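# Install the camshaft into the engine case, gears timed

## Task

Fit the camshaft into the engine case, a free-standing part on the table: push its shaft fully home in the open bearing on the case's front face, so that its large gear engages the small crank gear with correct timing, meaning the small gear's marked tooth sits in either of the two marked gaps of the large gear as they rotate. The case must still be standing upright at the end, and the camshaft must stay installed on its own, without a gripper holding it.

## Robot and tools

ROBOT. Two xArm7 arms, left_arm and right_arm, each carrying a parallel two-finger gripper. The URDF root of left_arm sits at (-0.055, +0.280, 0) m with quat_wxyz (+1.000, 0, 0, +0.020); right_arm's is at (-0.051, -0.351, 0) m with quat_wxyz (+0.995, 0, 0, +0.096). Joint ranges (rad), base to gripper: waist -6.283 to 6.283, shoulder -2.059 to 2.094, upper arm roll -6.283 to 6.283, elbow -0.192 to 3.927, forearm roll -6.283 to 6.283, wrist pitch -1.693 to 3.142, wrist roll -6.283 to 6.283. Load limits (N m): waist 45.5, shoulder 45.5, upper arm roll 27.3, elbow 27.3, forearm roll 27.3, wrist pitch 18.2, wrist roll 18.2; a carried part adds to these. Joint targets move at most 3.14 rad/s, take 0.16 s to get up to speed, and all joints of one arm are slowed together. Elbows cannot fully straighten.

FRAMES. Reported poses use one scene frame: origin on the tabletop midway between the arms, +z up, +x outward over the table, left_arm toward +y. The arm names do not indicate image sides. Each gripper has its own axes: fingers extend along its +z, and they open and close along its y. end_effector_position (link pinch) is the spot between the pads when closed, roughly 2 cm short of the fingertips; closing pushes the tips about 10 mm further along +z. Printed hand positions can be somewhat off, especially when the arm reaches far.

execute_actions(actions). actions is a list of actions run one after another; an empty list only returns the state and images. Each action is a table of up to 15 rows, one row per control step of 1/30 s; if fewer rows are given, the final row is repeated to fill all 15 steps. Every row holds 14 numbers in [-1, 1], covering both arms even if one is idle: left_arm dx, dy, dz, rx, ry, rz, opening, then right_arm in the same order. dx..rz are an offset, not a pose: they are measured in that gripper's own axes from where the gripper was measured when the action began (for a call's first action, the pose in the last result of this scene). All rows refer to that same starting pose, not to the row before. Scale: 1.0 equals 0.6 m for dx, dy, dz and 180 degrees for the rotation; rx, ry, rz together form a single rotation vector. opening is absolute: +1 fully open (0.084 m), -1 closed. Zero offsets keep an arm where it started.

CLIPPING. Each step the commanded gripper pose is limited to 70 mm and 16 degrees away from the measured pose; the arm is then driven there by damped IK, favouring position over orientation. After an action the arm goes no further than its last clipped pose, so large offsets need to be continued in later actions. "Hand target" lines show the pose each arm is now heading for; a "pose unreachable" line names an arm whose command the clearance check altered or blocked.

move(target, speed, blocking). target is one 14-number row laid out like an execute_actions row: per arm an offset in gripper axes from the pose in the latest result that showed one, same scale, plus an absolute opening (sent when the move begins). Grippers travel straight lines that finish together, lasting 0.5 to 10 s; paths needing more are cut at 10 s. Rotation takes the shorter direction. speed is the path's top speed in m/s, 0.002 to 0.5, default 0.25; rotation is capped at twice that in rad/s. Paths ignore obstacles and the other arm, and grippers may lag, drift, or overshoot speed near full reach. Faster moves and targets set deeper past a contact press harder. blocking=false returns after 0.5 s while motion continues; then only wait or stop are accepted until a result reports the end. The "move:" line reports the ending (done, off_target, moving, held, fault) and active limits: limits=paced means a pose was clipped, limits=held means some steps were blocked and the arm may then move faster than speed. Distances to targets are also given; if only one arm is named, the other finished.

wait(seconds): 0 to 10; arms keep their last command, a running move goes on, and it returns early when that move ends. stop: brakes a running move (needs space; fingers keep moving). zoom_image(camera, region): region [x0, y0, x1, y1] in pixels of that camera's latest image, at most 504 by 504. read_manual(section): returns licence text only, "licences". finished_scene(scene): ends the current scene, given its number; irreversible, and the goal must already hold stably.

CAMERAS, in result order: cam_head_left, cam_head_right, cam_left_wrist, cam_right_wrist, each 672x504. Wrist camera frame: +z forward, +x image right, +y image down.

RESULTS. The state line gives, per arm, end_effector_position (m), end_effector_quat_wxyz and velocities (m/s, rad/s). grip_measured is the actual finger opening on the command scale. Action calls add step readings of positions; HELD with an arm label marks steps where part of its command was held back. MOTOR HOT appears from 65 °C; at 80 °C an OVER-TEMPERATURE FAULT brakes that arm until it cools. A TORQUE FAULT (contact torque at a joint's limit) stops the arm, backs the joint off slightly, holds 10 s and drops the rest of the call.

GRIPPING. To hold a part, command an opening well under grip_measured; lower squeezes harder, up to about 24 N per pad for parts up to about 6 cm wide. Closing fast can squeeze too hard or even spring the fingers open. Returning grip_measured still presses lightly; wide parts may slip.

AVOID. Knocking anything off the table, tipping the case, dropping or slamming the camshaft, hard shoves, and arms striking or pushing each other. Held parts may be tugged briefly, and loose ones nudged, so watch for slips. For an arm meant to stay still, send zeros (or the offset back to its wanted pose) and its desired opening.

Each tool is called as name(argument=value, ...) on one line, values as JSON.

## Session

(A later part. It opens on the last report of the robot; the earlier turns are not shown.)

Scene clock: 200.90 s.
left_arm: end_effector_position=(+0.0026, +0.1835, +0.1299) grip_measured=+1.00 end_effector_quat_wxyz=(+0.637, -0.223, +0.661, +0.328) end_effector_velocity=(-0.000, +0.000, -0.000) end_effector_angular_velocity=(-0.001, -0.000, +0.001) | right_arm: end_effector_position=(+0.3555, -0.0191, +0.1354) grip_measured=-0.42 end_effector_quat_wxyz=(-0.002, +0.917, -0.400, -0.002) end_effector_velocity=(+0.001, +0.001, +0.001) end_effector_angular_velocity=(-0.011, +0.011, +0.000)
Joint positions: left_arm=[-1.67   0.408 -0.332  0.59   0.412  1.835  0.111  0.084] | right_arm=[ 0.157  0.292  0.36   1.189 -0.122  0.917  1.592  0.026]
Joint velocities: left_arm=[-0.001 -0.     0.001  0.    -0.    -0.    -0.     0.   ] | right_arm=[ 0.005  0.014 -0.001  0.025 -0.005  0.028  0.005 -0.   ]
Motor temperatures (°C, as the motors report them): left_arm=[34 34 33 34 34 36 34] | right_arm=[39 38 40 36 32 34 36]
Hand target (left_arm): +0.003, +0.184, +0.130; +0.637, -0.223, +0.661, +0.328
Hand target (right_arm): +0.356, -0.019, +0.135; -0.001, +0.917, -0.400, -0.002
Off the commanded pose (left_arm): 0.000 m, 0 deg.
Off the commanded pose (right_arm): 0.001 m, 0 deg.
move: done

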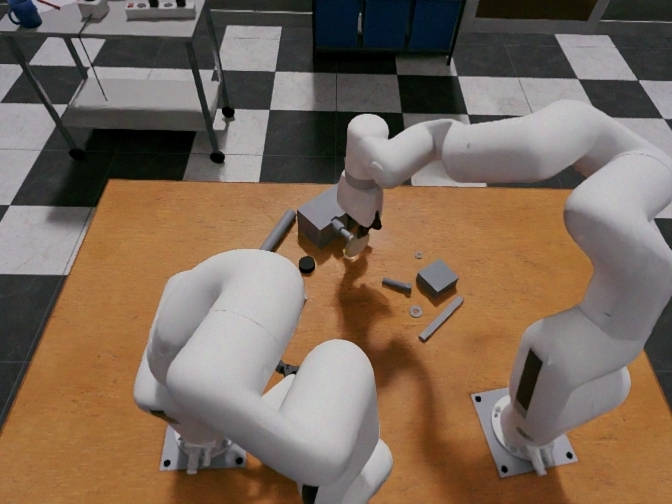

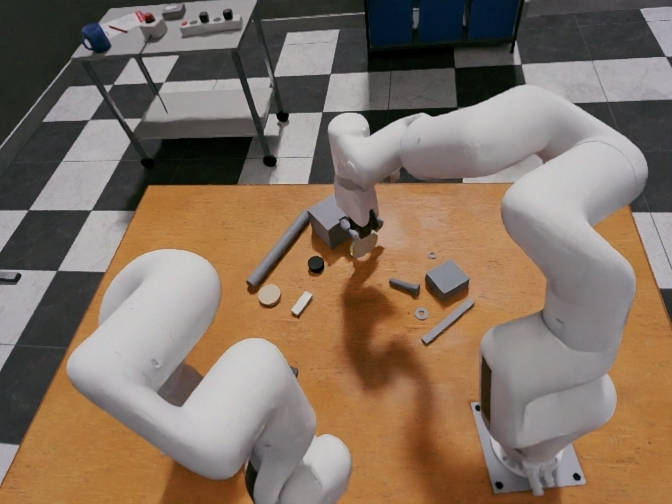

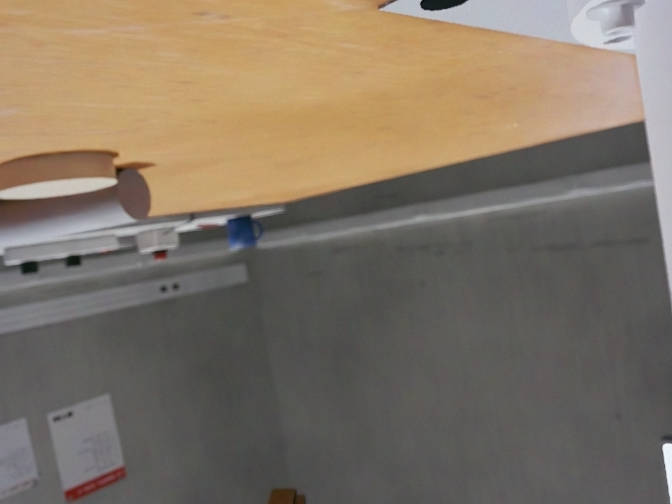

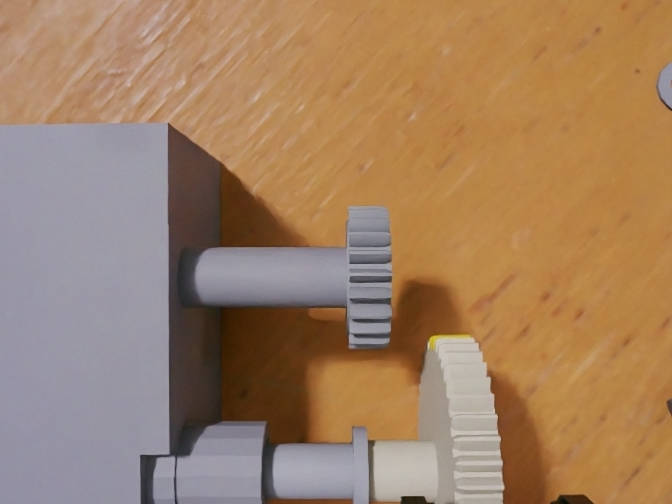

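move(target=[0,0,0,0,0,0,1,0,0,0.069,0,0,0,-0.4], speed=0.06)

move(target=[0,0,0,0,0,0,1,-0.0268,0,0.0063,0,0.147,0,-0.4], speed=0.15)

move(target=[0,0,0,0,0,0,1,-0.0268,0,0.0063,0,0.147,0,-0.4], speed=0.15)

move(target=[0,0,0,0,0,0,1,0,0,0,0,0,0,-1])

move(target=[0,0,0,0,0,0,1,0.0182,0,0.0028,0,-0.098,0,-1], speed=0.1)

move(target=[0,0,0,0,0,0,1,0.0182,0,0.0028,0,-0.098,0,-1], speed=0.1)

move(target=[0,0,0,0,0,0,1,0.0182,0,0.0028,0,-0.098,0,-1], speed=0.1)

move(target=[0,0,0,0,0,0,1,0,-0.025,0,0,0,0,-1], speed=0.008)

Scene clock: 225.20 s.
left_arm: end_effector_position=(+0.0026, +0.1835, +0.1299) grip_measured=+1.00 end_effector_quat_wxyz=(+0.637, -0.223, +0.661, +0.328) end_effector_velocity=(-0.000, -0.000, +0.000) end_effector_angular_velocity=(-0.001, -0.000, -0.001) | right_arm: end_effector_position=(+0.3553, -0.0188, +0.0945) grip_measured=-0.42 end_effector_quat_wxyz=(-0.002, +0.917, -0.400, -0.002) end_effector_velocity=(-0.000, -0.000, -0.003) end_effector_angular_velocity=(-0.001, +0.000, -0.000)
Joint positions: left_arm=[-1.67   0.408 -0.332  0.59   0.412  1.835  0.111  0.084] | right_arm=[ 0.167  0.359  0.347  1.151 -0.157  0.817  1.616  0.026]
Joint velocities: left_arm=[-0.001 -0.001 -0.     0.    -0.     0.    -0.     0.   ] | right_arm=[ 0.002  0.005 -0.002 -0.002 -0.003 -0.006  0.003 -0.   ]
Motor temperatures (°C, as the motors report them): left_arm=[34 34 33 34 34 36 34] | right_arm=[39 38 40 37 32 34 36]
Hand target (left_arm): +0.003, +0.184, +0.130; +0.637, -0.223, +0.661, +0.328
Hand target (right_arm): +0.355, -0.019, +0.094; -0.002, +0.917, -0.400, -0.002
Off the commanded pose (left_arm): 0.000 m, 0 deg.
Off the commanded pose (right_arm): 0.001 m, 0 deg.
move: done

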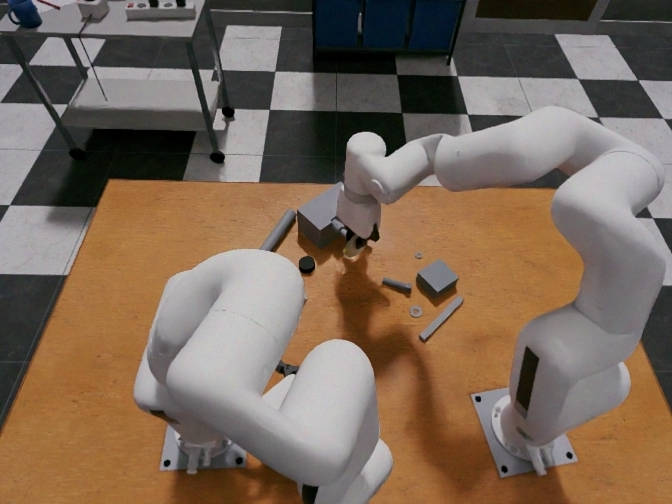

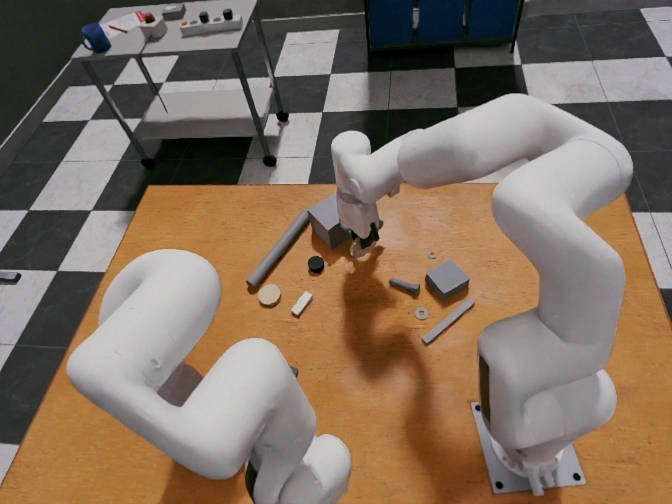

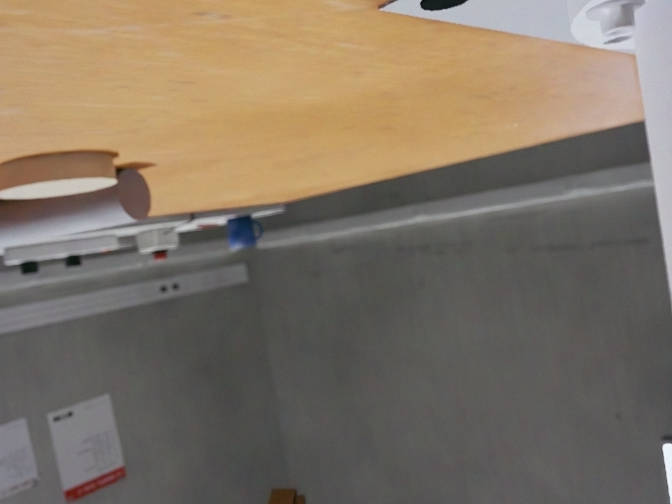

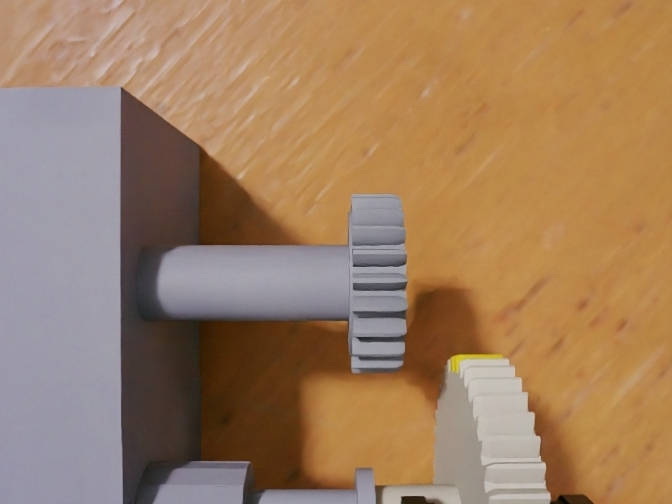

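Scene clock: 227.23 s.
left_arm: end_effector_position=(+0.0026, +0.1835, +0.1299) grip_measured=+1.00 end_effector_quat_wxyz=(+0.637, -0.223, +0.661, +0.328) end_effector_velocity=(+0.001, -0.000, -0.000) end_effector_angular_velocity=(-0.001, -0.001, -0.001) | right_arm: end_effector_position=(+0.3446, -0.0070, +0.0908) grip_measured=-0.42 end_effector_quat_wxyz=(+0.090, +0.893, -0.389, +0.207) end_effector_velocity=(-0.001, +0.001, +0.000) end_effector_angular_velocity=(-0.007, -0.008, +0.000)
Joint positions: left_arm=[-1.67   0.408 -0.332  0.59   0.412  1.835  0.111  0.084] | right_arm=[ 0.489  0.409  0.221  1.204 -0.662  0.987  2.135  0.026]
Joint velocities: left_arm=[ 0.001  0.     0.001  0.     0.003  0.    -0.001  0.   ] | right_arm=[ 0.009  0.003 -0.001  0.004 -0.009  0.009  0.011 -0.   ]
Motor temperatures (°C, as the motors report them): left_arm=[34 34 33 34 34 36 34] | right_arm=[39 38 40 37 32 34 36]
Hand target (left_arm): +0.003, +0.184, +0.130; +0.637, -0.223, +0.661, +0.328
Hand target (right_arm): +0.344, -0.007, +0.091; +0.090, +0.893, -0.389, +0.208
Off the commanded pose (left_arm): 0.000 m, 0 deg.
Off the commanded pose (right_arm): 0.000 m, 0 deg.
move: done

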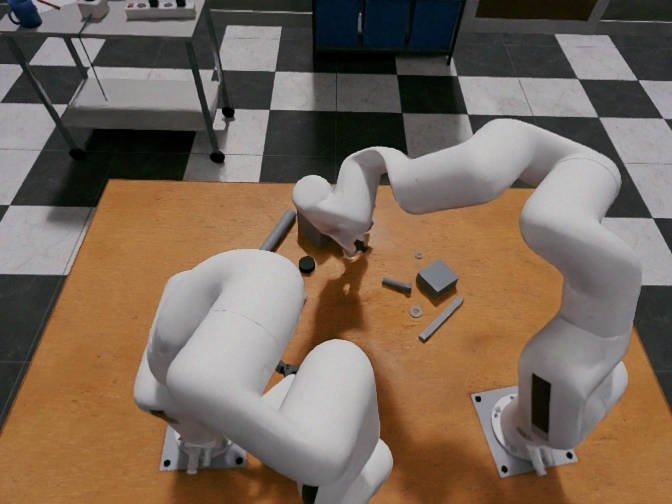

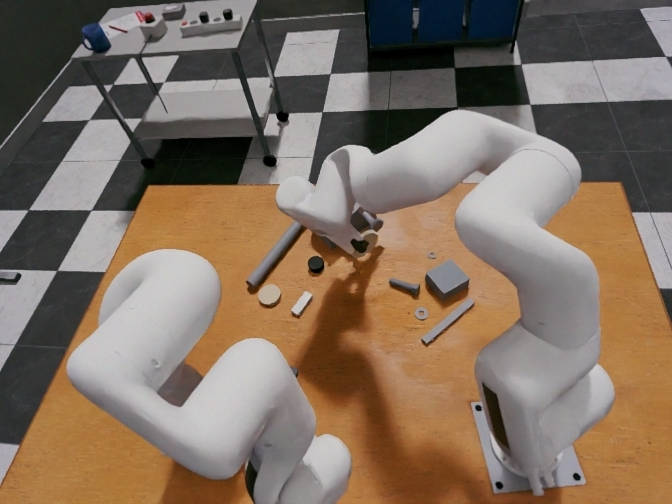

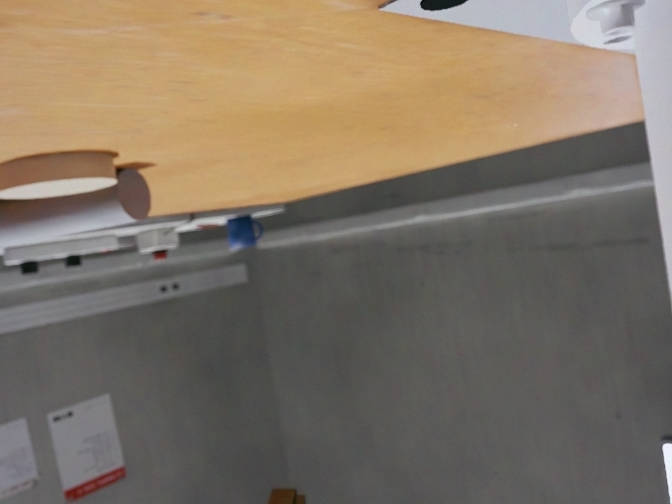

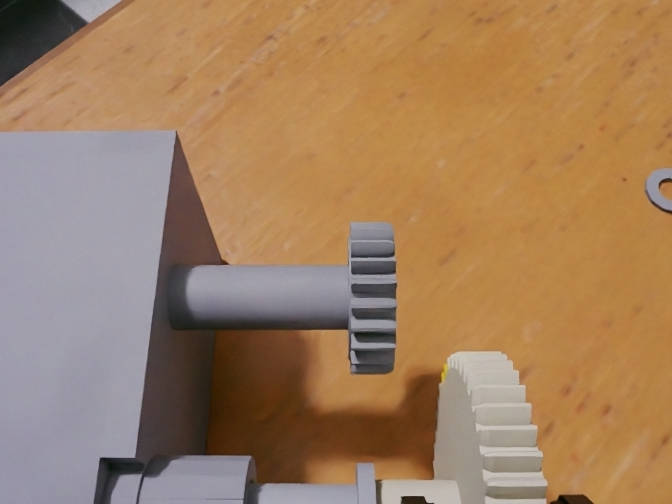

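Scene clock: 229.27 s.
left_arm: end_effector_position=(+0.0026, +0.1835, +0.1299) grip_measured=+1.00 end_effector_quat_wxyz=(+0.637, -0.223, +0.661, +0.328) end_effector_velocity=(-0.000, +0.000, -0.000) end_effector_angular_velocity=(+0.002, -0.000, -0.001) | right_arm: end_effector_position=(+0.3363, +0.0023, +0.0804) grip_measured=-0.42 end_effector_quat_wxyz=(+0.177, +0.822, -0.358, +0.405) end_effector_velocity=(-0.001, +0.001, -0.001) end_effector_angular_velocity=(-0.010, -0.006, -0.000)
Joint positions: left_arm=[-1.67   0.408 -0.332  0.59   0.412  1.835  0.111  0.084] | right_arm=[ 0.767  0.615  0.141  1.361 -0.96   1.344  2.441  0.026]
Joint velocities: left_arm=[-0.002  0.002  0.    -0.    -0.001  0.     0.     0.   ] | right_arm=[ 0.007  0.009 -0.001  0.007 -0.003  0.011  0.003 -0.   ]
Motor temperatures (°C, as the motors report them): left_arm=[34 34 33 34 34 36 34] | right_arm=[39 38 40 37 32 34 36]
Hand target (left_arm): +0.003, +0.184, +0.130; +0.637, -0.223, +0.661, +0.328
Hand target (right_arm): +0.336, +0.002, +0.080; +0.177, +0.822, -0.358, +0.406
Off the commanded pose (left_arm): 0.000 m, 0 deg.
Off the commanded pose (right_arm): 0.000 m, 0 deg.
move: done

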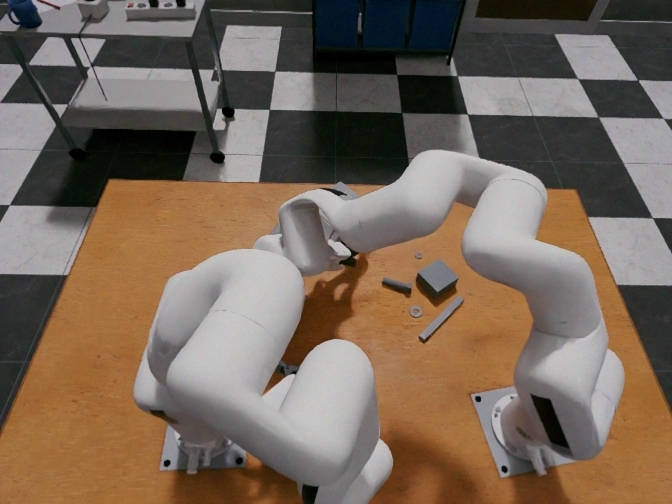

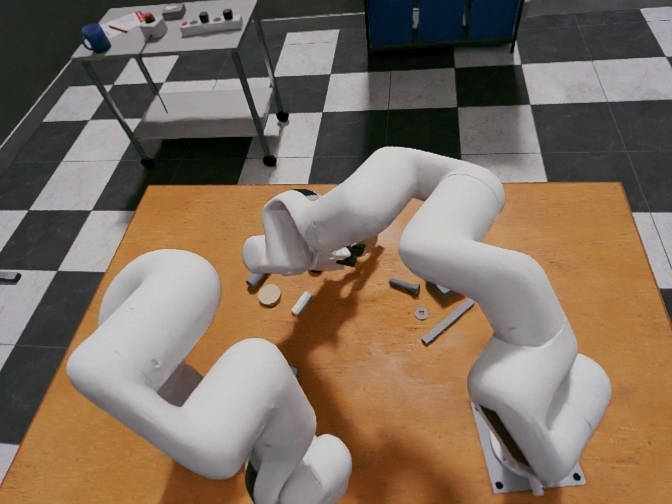

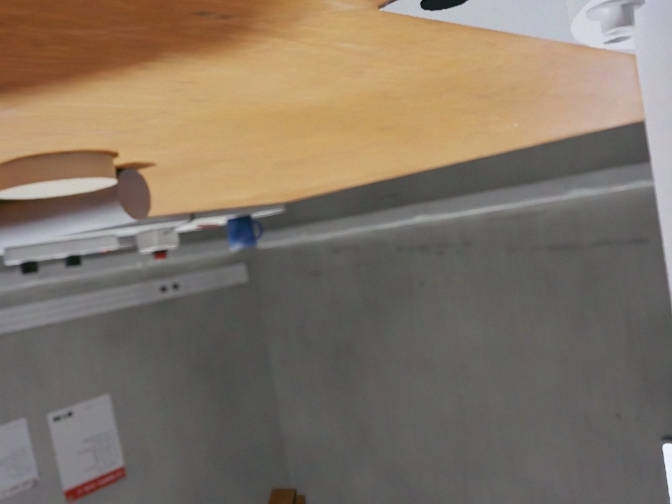

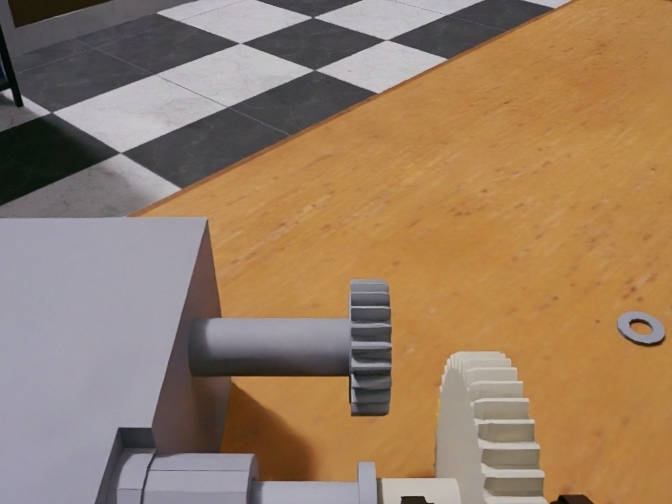

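Scene clock: 229.77 s.
left_arm: end_effector_position=(+0.0026, +0.1835, +0.1299) grip_measured=+1.00 end_effector_quat_wxyz=(+0.637, -0.223, +0.661, +0.328) end_effector_velocity=(-0.000, +0.000, +0.000) end_effector_angular_velocity=(+0.001, +0.000, +0.001) | right_arm: end_effector_position=(+0.3364, +0.0023, +0.0806) grip_measured=-0.73 end_effector_quat_wxyz=(+0.177, +0.822, -0.358, +0.406) end_effector_velocity=(-0.001, -0.000, -0.002) end_effector_angular_velocity=(-0.002, +0.002, +0.001)
Joint positions: left_arm=[-1.67   0.408 -0.332  0.59   0.412  1.835  0.111  0.084] | right_arm=[ 0.767  0.615  0.14   1.362 -0.96   1.344  2.441  0.012]
Joint velocities: left_arm=[-0.    -0.    -0.001 -0.    -0.002  0.    -0.     0.   ] | right_arm=[ 0.     0.003  0.    -0.    -0.    -0.    -0.     0.   ]
Motor temperatures (°C, as the motors report them): left_arm=[34 34 33 34 34 36 34] | right_arm=[39 38 40 37 32 34 36]
Hand target (left_arm): +0.003, +0.184, +0.130; +0.637, -0.223, +0.661, +0.328
Hand target (right_arm): +0.336, +0.002, +0.080; +0.177, +0.822, -0.358, +0.405
Off the commanded pose (left_arm): 0.000 m, 0 deg.
Off the commanded pose (right_arm): 0.000 m, 0 deg.
move: done

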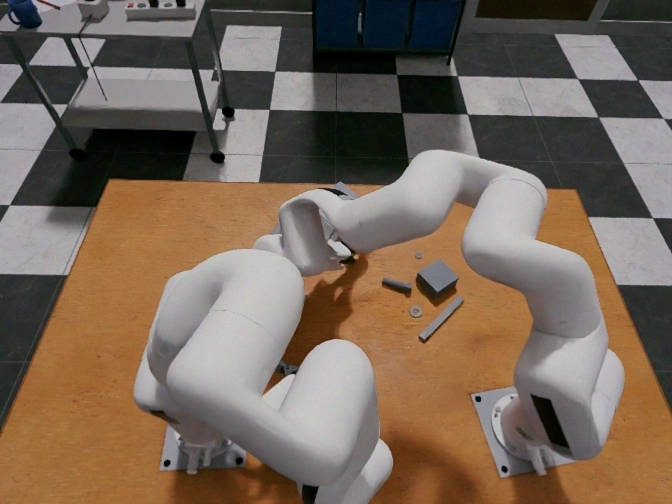

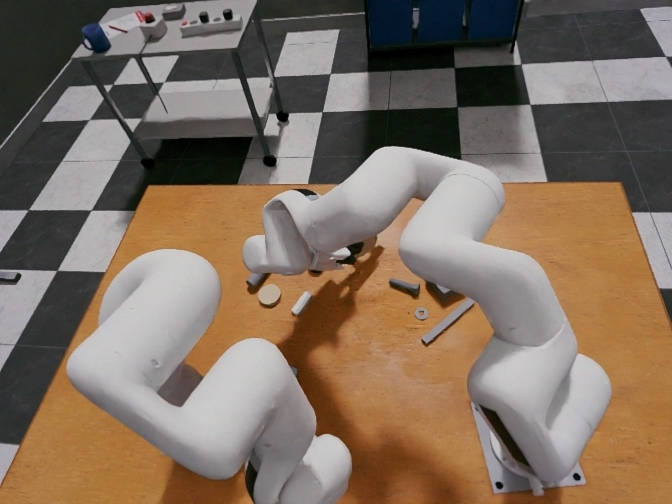

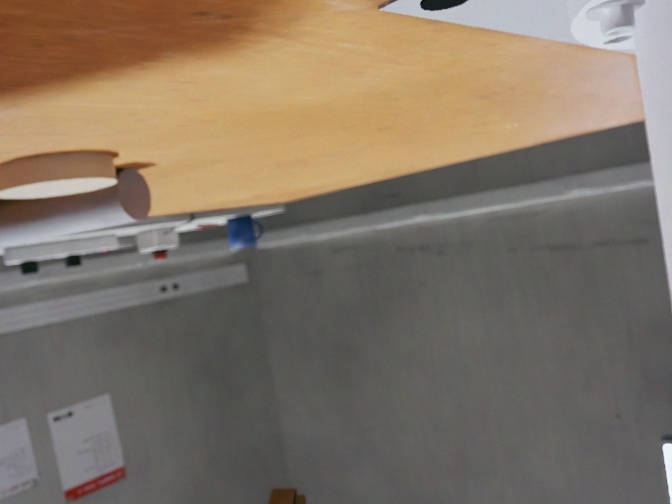

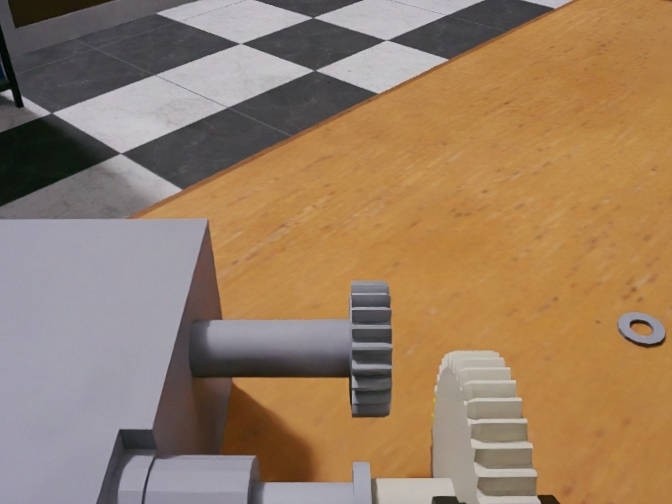

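Scene clock: 231.73 s.
left_arm: end_effector_position=(+0.0026, +0.1835, +0.1299) grip_measured=+1.00 end_effector_quat_wxyz=(+0.637, -0.223, +0.661, +0.328) end_effector_velocity=(-0.000, +0.000, +0.000) end_effector_angular_velocity=(-0.001, -0.000, +0.001) | right_arm: end_effector_position=(+0.3418, -0.0032, +0.0887) grip_measured=-0.73 end_effector_quat_wxyz=(+0.119, +0.874, -0.381, +0.276) end_effector_velocity=(+0.000, -0.001, -0.000) end_effector_angular_velocity=(+0.007, +0.011, -0.001)
Joint positions: left_arm=[-1.67   0.408 -0.332  0.59   0.412  1.835  0.111  0.084] | right_arm=[ 0.585  0.462  0.197  1.249 -0.787  1.098  2.264  0.012]
Joint velocities: left_arm=[-0.001 -0.001  0.001  0.    -0.002  0.    -0.     0.   ] | right_arm=[-0.01  -0.005  0.003 -0.005  0.01  -0.009 -0.012  0.   ]
Motor temperatures (°C, as the motors report them): left_arm=[34 34 33 34 34 36 34] | right_arm=[39 38 40 36 32 34 36]
Hand target (left_arm): +0.003, +0.184, +0.130; +0.637, -0.223, +0.661, +0.328
Hand target (right_arm): +0.342, -0.004, +0.088; +0.119, +0.875, -0.381, +0.275
Off the commanded pose (left_arm): 0.000 m, 0 deg.
Off the commanded pose (right_arm): 0.001 m, 0 deg.
move: done

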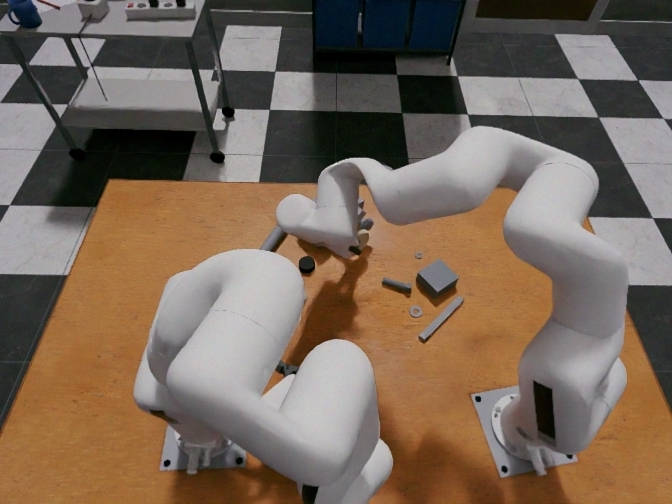

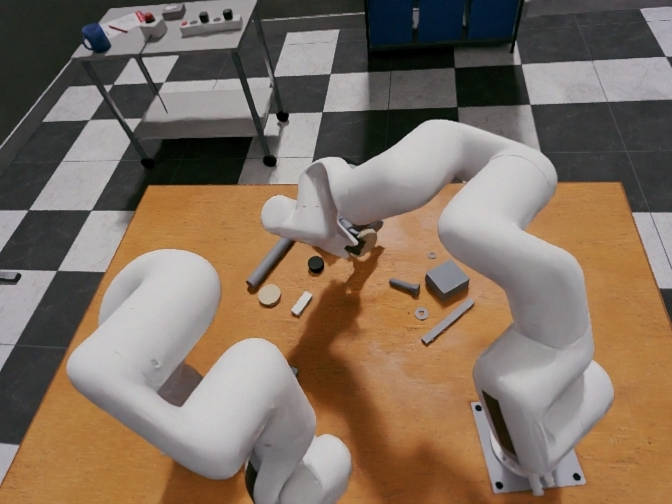

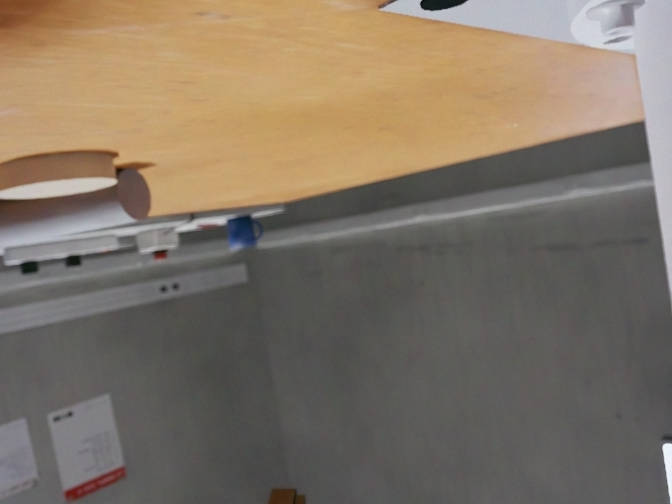

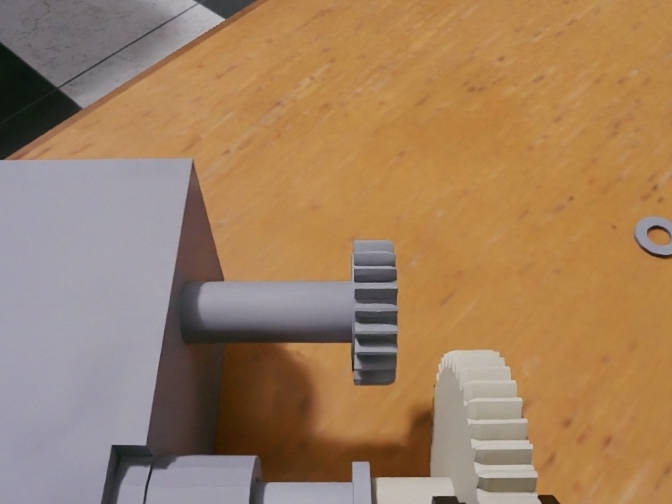

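Scene clock: 233.70 s.
left_arm: end_effector_position=(+0.0026, +0.1835, +0.1299) grip_measured=+1.00 end_effector_quat_wxyz=(+0.637, -0.223, +0.661, +0.328) end_effector_velocity=(+0.000, -0.000, -0.000) end_effector_angular_velocity=(+0.001, +0.001, -0.000) | right_arm: end_effector_position=(+0.3486, -0.0102, +0.0940) grip_measured=-0.73 end_effector_quat_wxyz=(+0.059, +0.906, -0.395, +0.140) end_effector_velocity=(+0.000, -0.000, +0.000) end_effector_angular_velocity=(+0.011, +0.011, +0.002)
Joint positions: left_arm=[-1.67   0.408 -0.332  0.59   0.412  1.835  0.111  0.084] | right_arm=[ 0.384  0.372  0.258  1.173 -0.516  0.899  1.984  0.012]
Joint velocities: left_arm=[-0.     0.     0.001  0.     0.    -0.     0.001  0.   ] | right_arm=[-0.01  -0.003  0.004 -0.002  0.017 -0.007 -0.019  0.   ]
Motor temperatures (°C, as the motors report them): left_arm=[34 34 33 34 34 36 34] | right_arm=[39 38 40 36 32 34 36]
Hand target (left_arm): +0.003, +0.184, +0.130; +0.637, -0.223, +0.661, +0.328
Hand target (right_arm): +0.348, -0.011, +0.094; +0.059, +0.906, -0.395, +0.139
Off the commanded pose (left_arm): 0.000 m, 0 deg.
Off the commanded pose (right_arm): 0.000 m, 0 deg.
move: done

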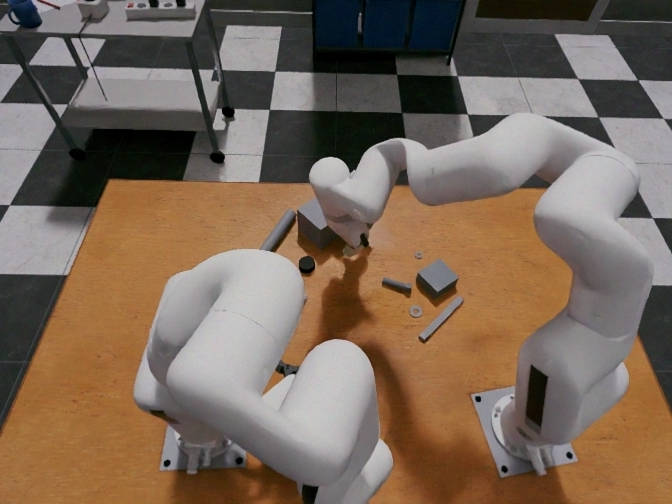

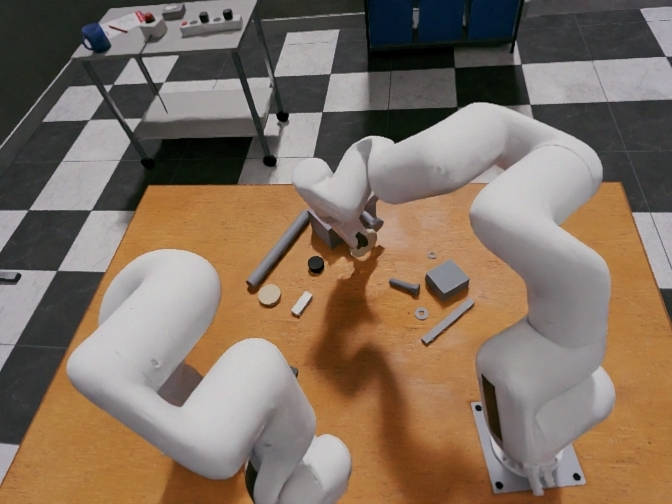

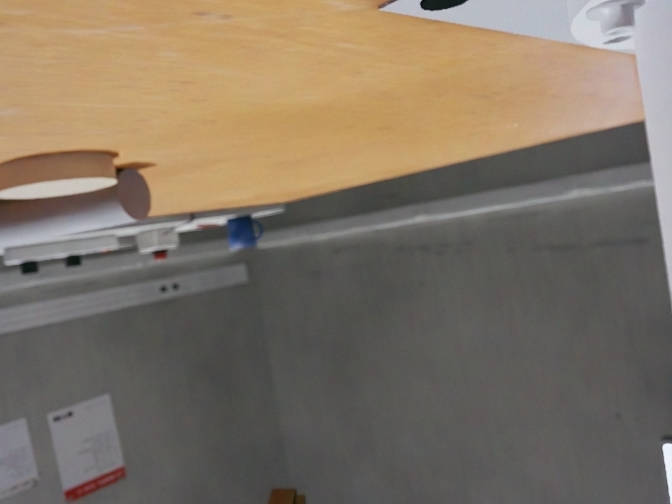

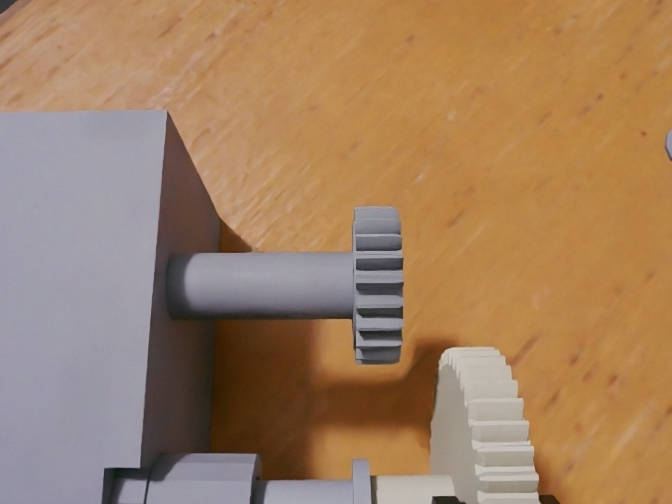

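Scene clock: 235.67 s.
left_arm: end_effector_position=(+0.0026, +0.1835, +0.1299) grip_measured=+1.00 end_effector_quat_wxyz=(+0.637, -0.223, +0.661, +0.328) end_effector_velocity=(-0.000, +0.000, +0.000) end_effector_angular_velocity=(-0.000, -0.001, +0.002) | right_arm: end_effector_position=(+0.3561, -0.0183, +0.0958) grip_measured=-0.73 end_effector_quat_wxyz=(-0.003, +0.917, -0.400, +0.000) end_effector_velocity=(-0.000, -0.001, -0.001) end_effector_angular_velocity=(+0.009, +0.013, +0.002)
Joint positions: left_arm=[-1.67   0.408 -0.332  0.59   0.412  1.835  0.111  0.084] | right_arm=[ 0.167  0.357  0.348  1.151 -0.161  0.815  1.62   0.012]
Joint velocities: left_arm=[ 0.    -0.     0.001 -0.    -0.001  0.    -0.001  0.   ] | right_arm=[-0.011  0.002  0.005  0.001  0.018  0.002 -0.021  0.   ]
Motor temperatures (°C, as the motors report them): left_arm=[34 34 33 34 34 36 34] | right_arm=[39 38 40 36 32 34 36]
Hand target (left_arm): +0.003, +0.184, +0.130; +0.637, -0.223, +0.661, +0.328
Hand target (right_arm): +0.356, -0.018, +0.096; -0.003, +0.917, -0.400, -0.001
Off the commanded pose (left_arm): 0.000 m, 0 deg.
Off the commanded pose (right_arm): 0.000 m, 0 deg.
move: done

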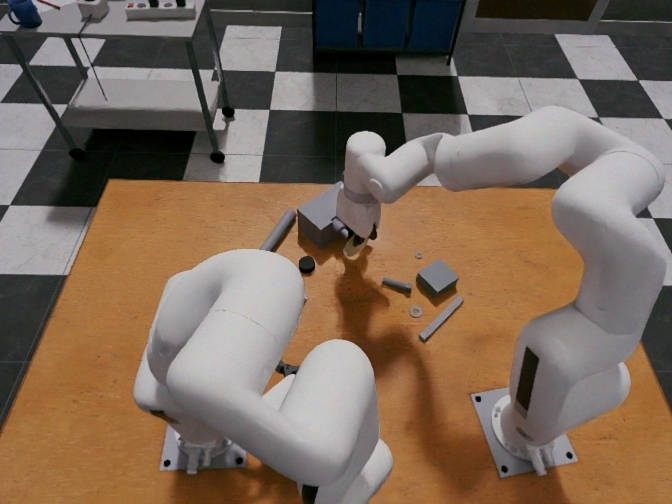

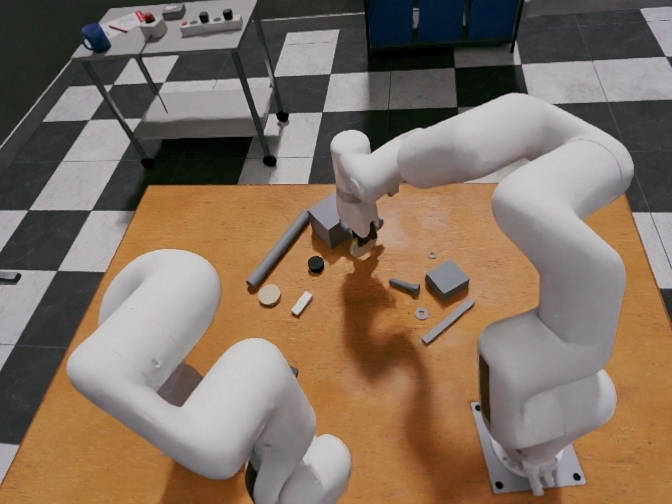

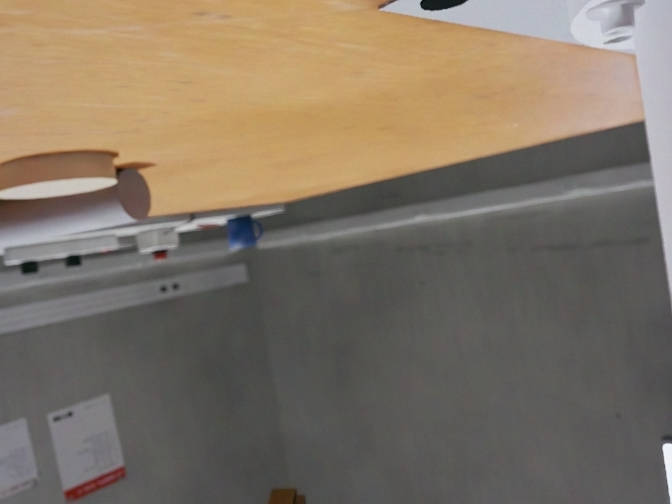

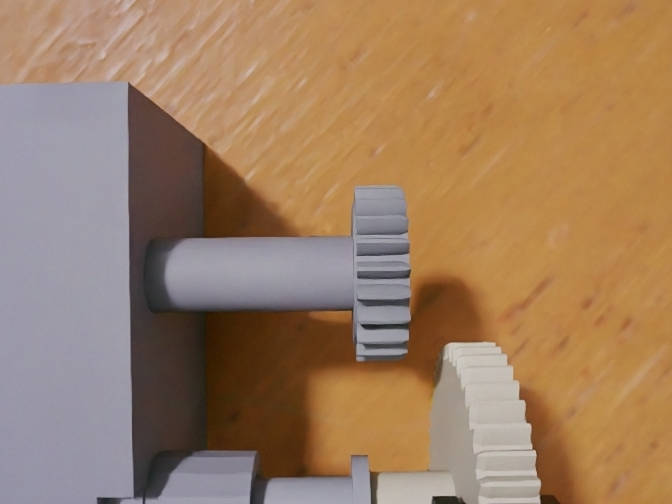

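Scene clock: 237.77 s.
left_arm: end_effector_position=(+0.0026, +0.1835, +0.1299) grip_measured=+1.00 end_effector_quat_wxyz=(+0.637, -0.223, +0.661, +0.328) end_effector_velocity=(+0.000, -0.000, -0.000) end_effector_angular_velocity=(+0.001, +0.001, -0.002) | right_arm: end_effector_position=(+0.3669, -0.0083, +0.0959) grip_measured=-0.73 end_effector_quat_wxyz=(-0.003, +0.917, -0.400, +0.000) end_effector_velocity=(+0.001, +0.002, +0.000) end_effector_angular_velocity=(-0.002, +0.001, +0.000)
Joint positions: left_arm=[-1.67   0.408 -0.332  0.59   0.412  1.835  0.111  0.084] | right_arm=[ 0.181  0.4    0.341  1.216 -0.173  0.838  1.628  0.012]
Joint velocities: left_arm=[-0.001  0.001  0.     0.     0.002 -0.001  0.001  0.   ] | right_arm=[ 0.003  0.007 -0.001  0.012 -0.002  0.007  0.002  0.   ]
Motor temperatures (°C, as the motors report them): left_arm=[34 34 33 34 34 36 34] | right_arm=[39 38 40 36 32 34 36]
Hand target (left_arm): +0.003, +0.184, +0.130; +0.637, -0.223, +0.661, +0.328
Hand target (right_arm): +0.367, -0.008, +0.096; -0.003, +0.917, -0.400, +0.000
Off the commanded pose (left_arm): 0.000 m, 0 deg.
Off the commanded pose (right_arm): 0.000 m, 0 deg.
move: done

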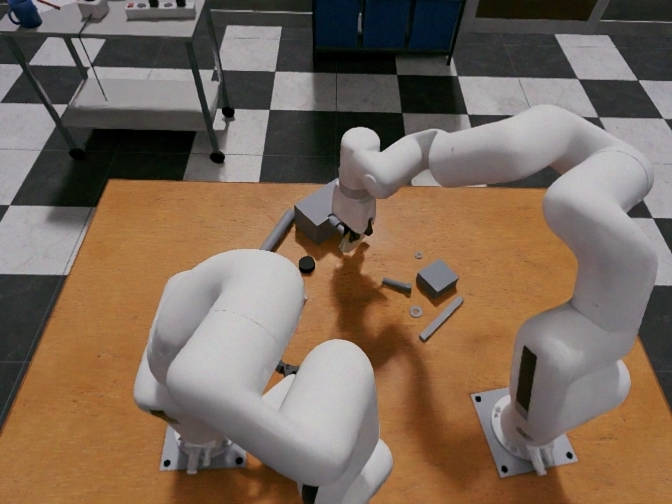

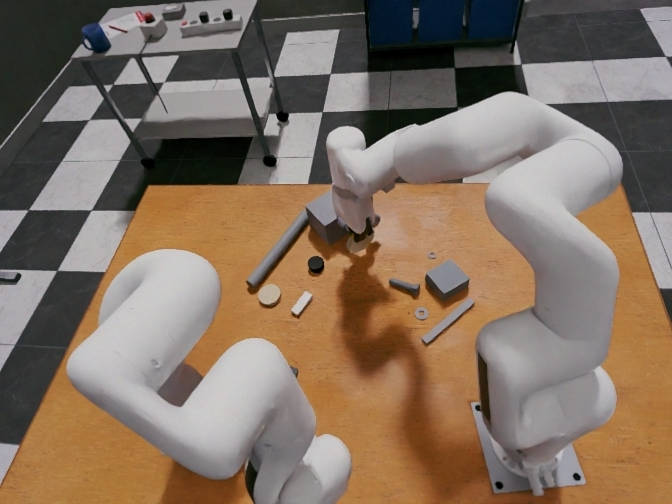

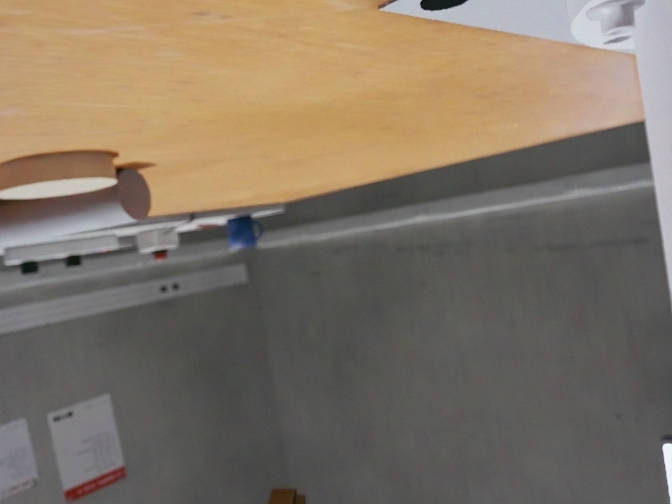

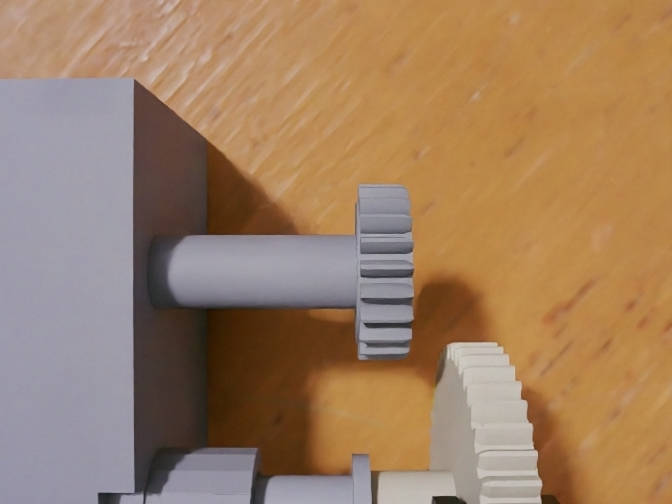

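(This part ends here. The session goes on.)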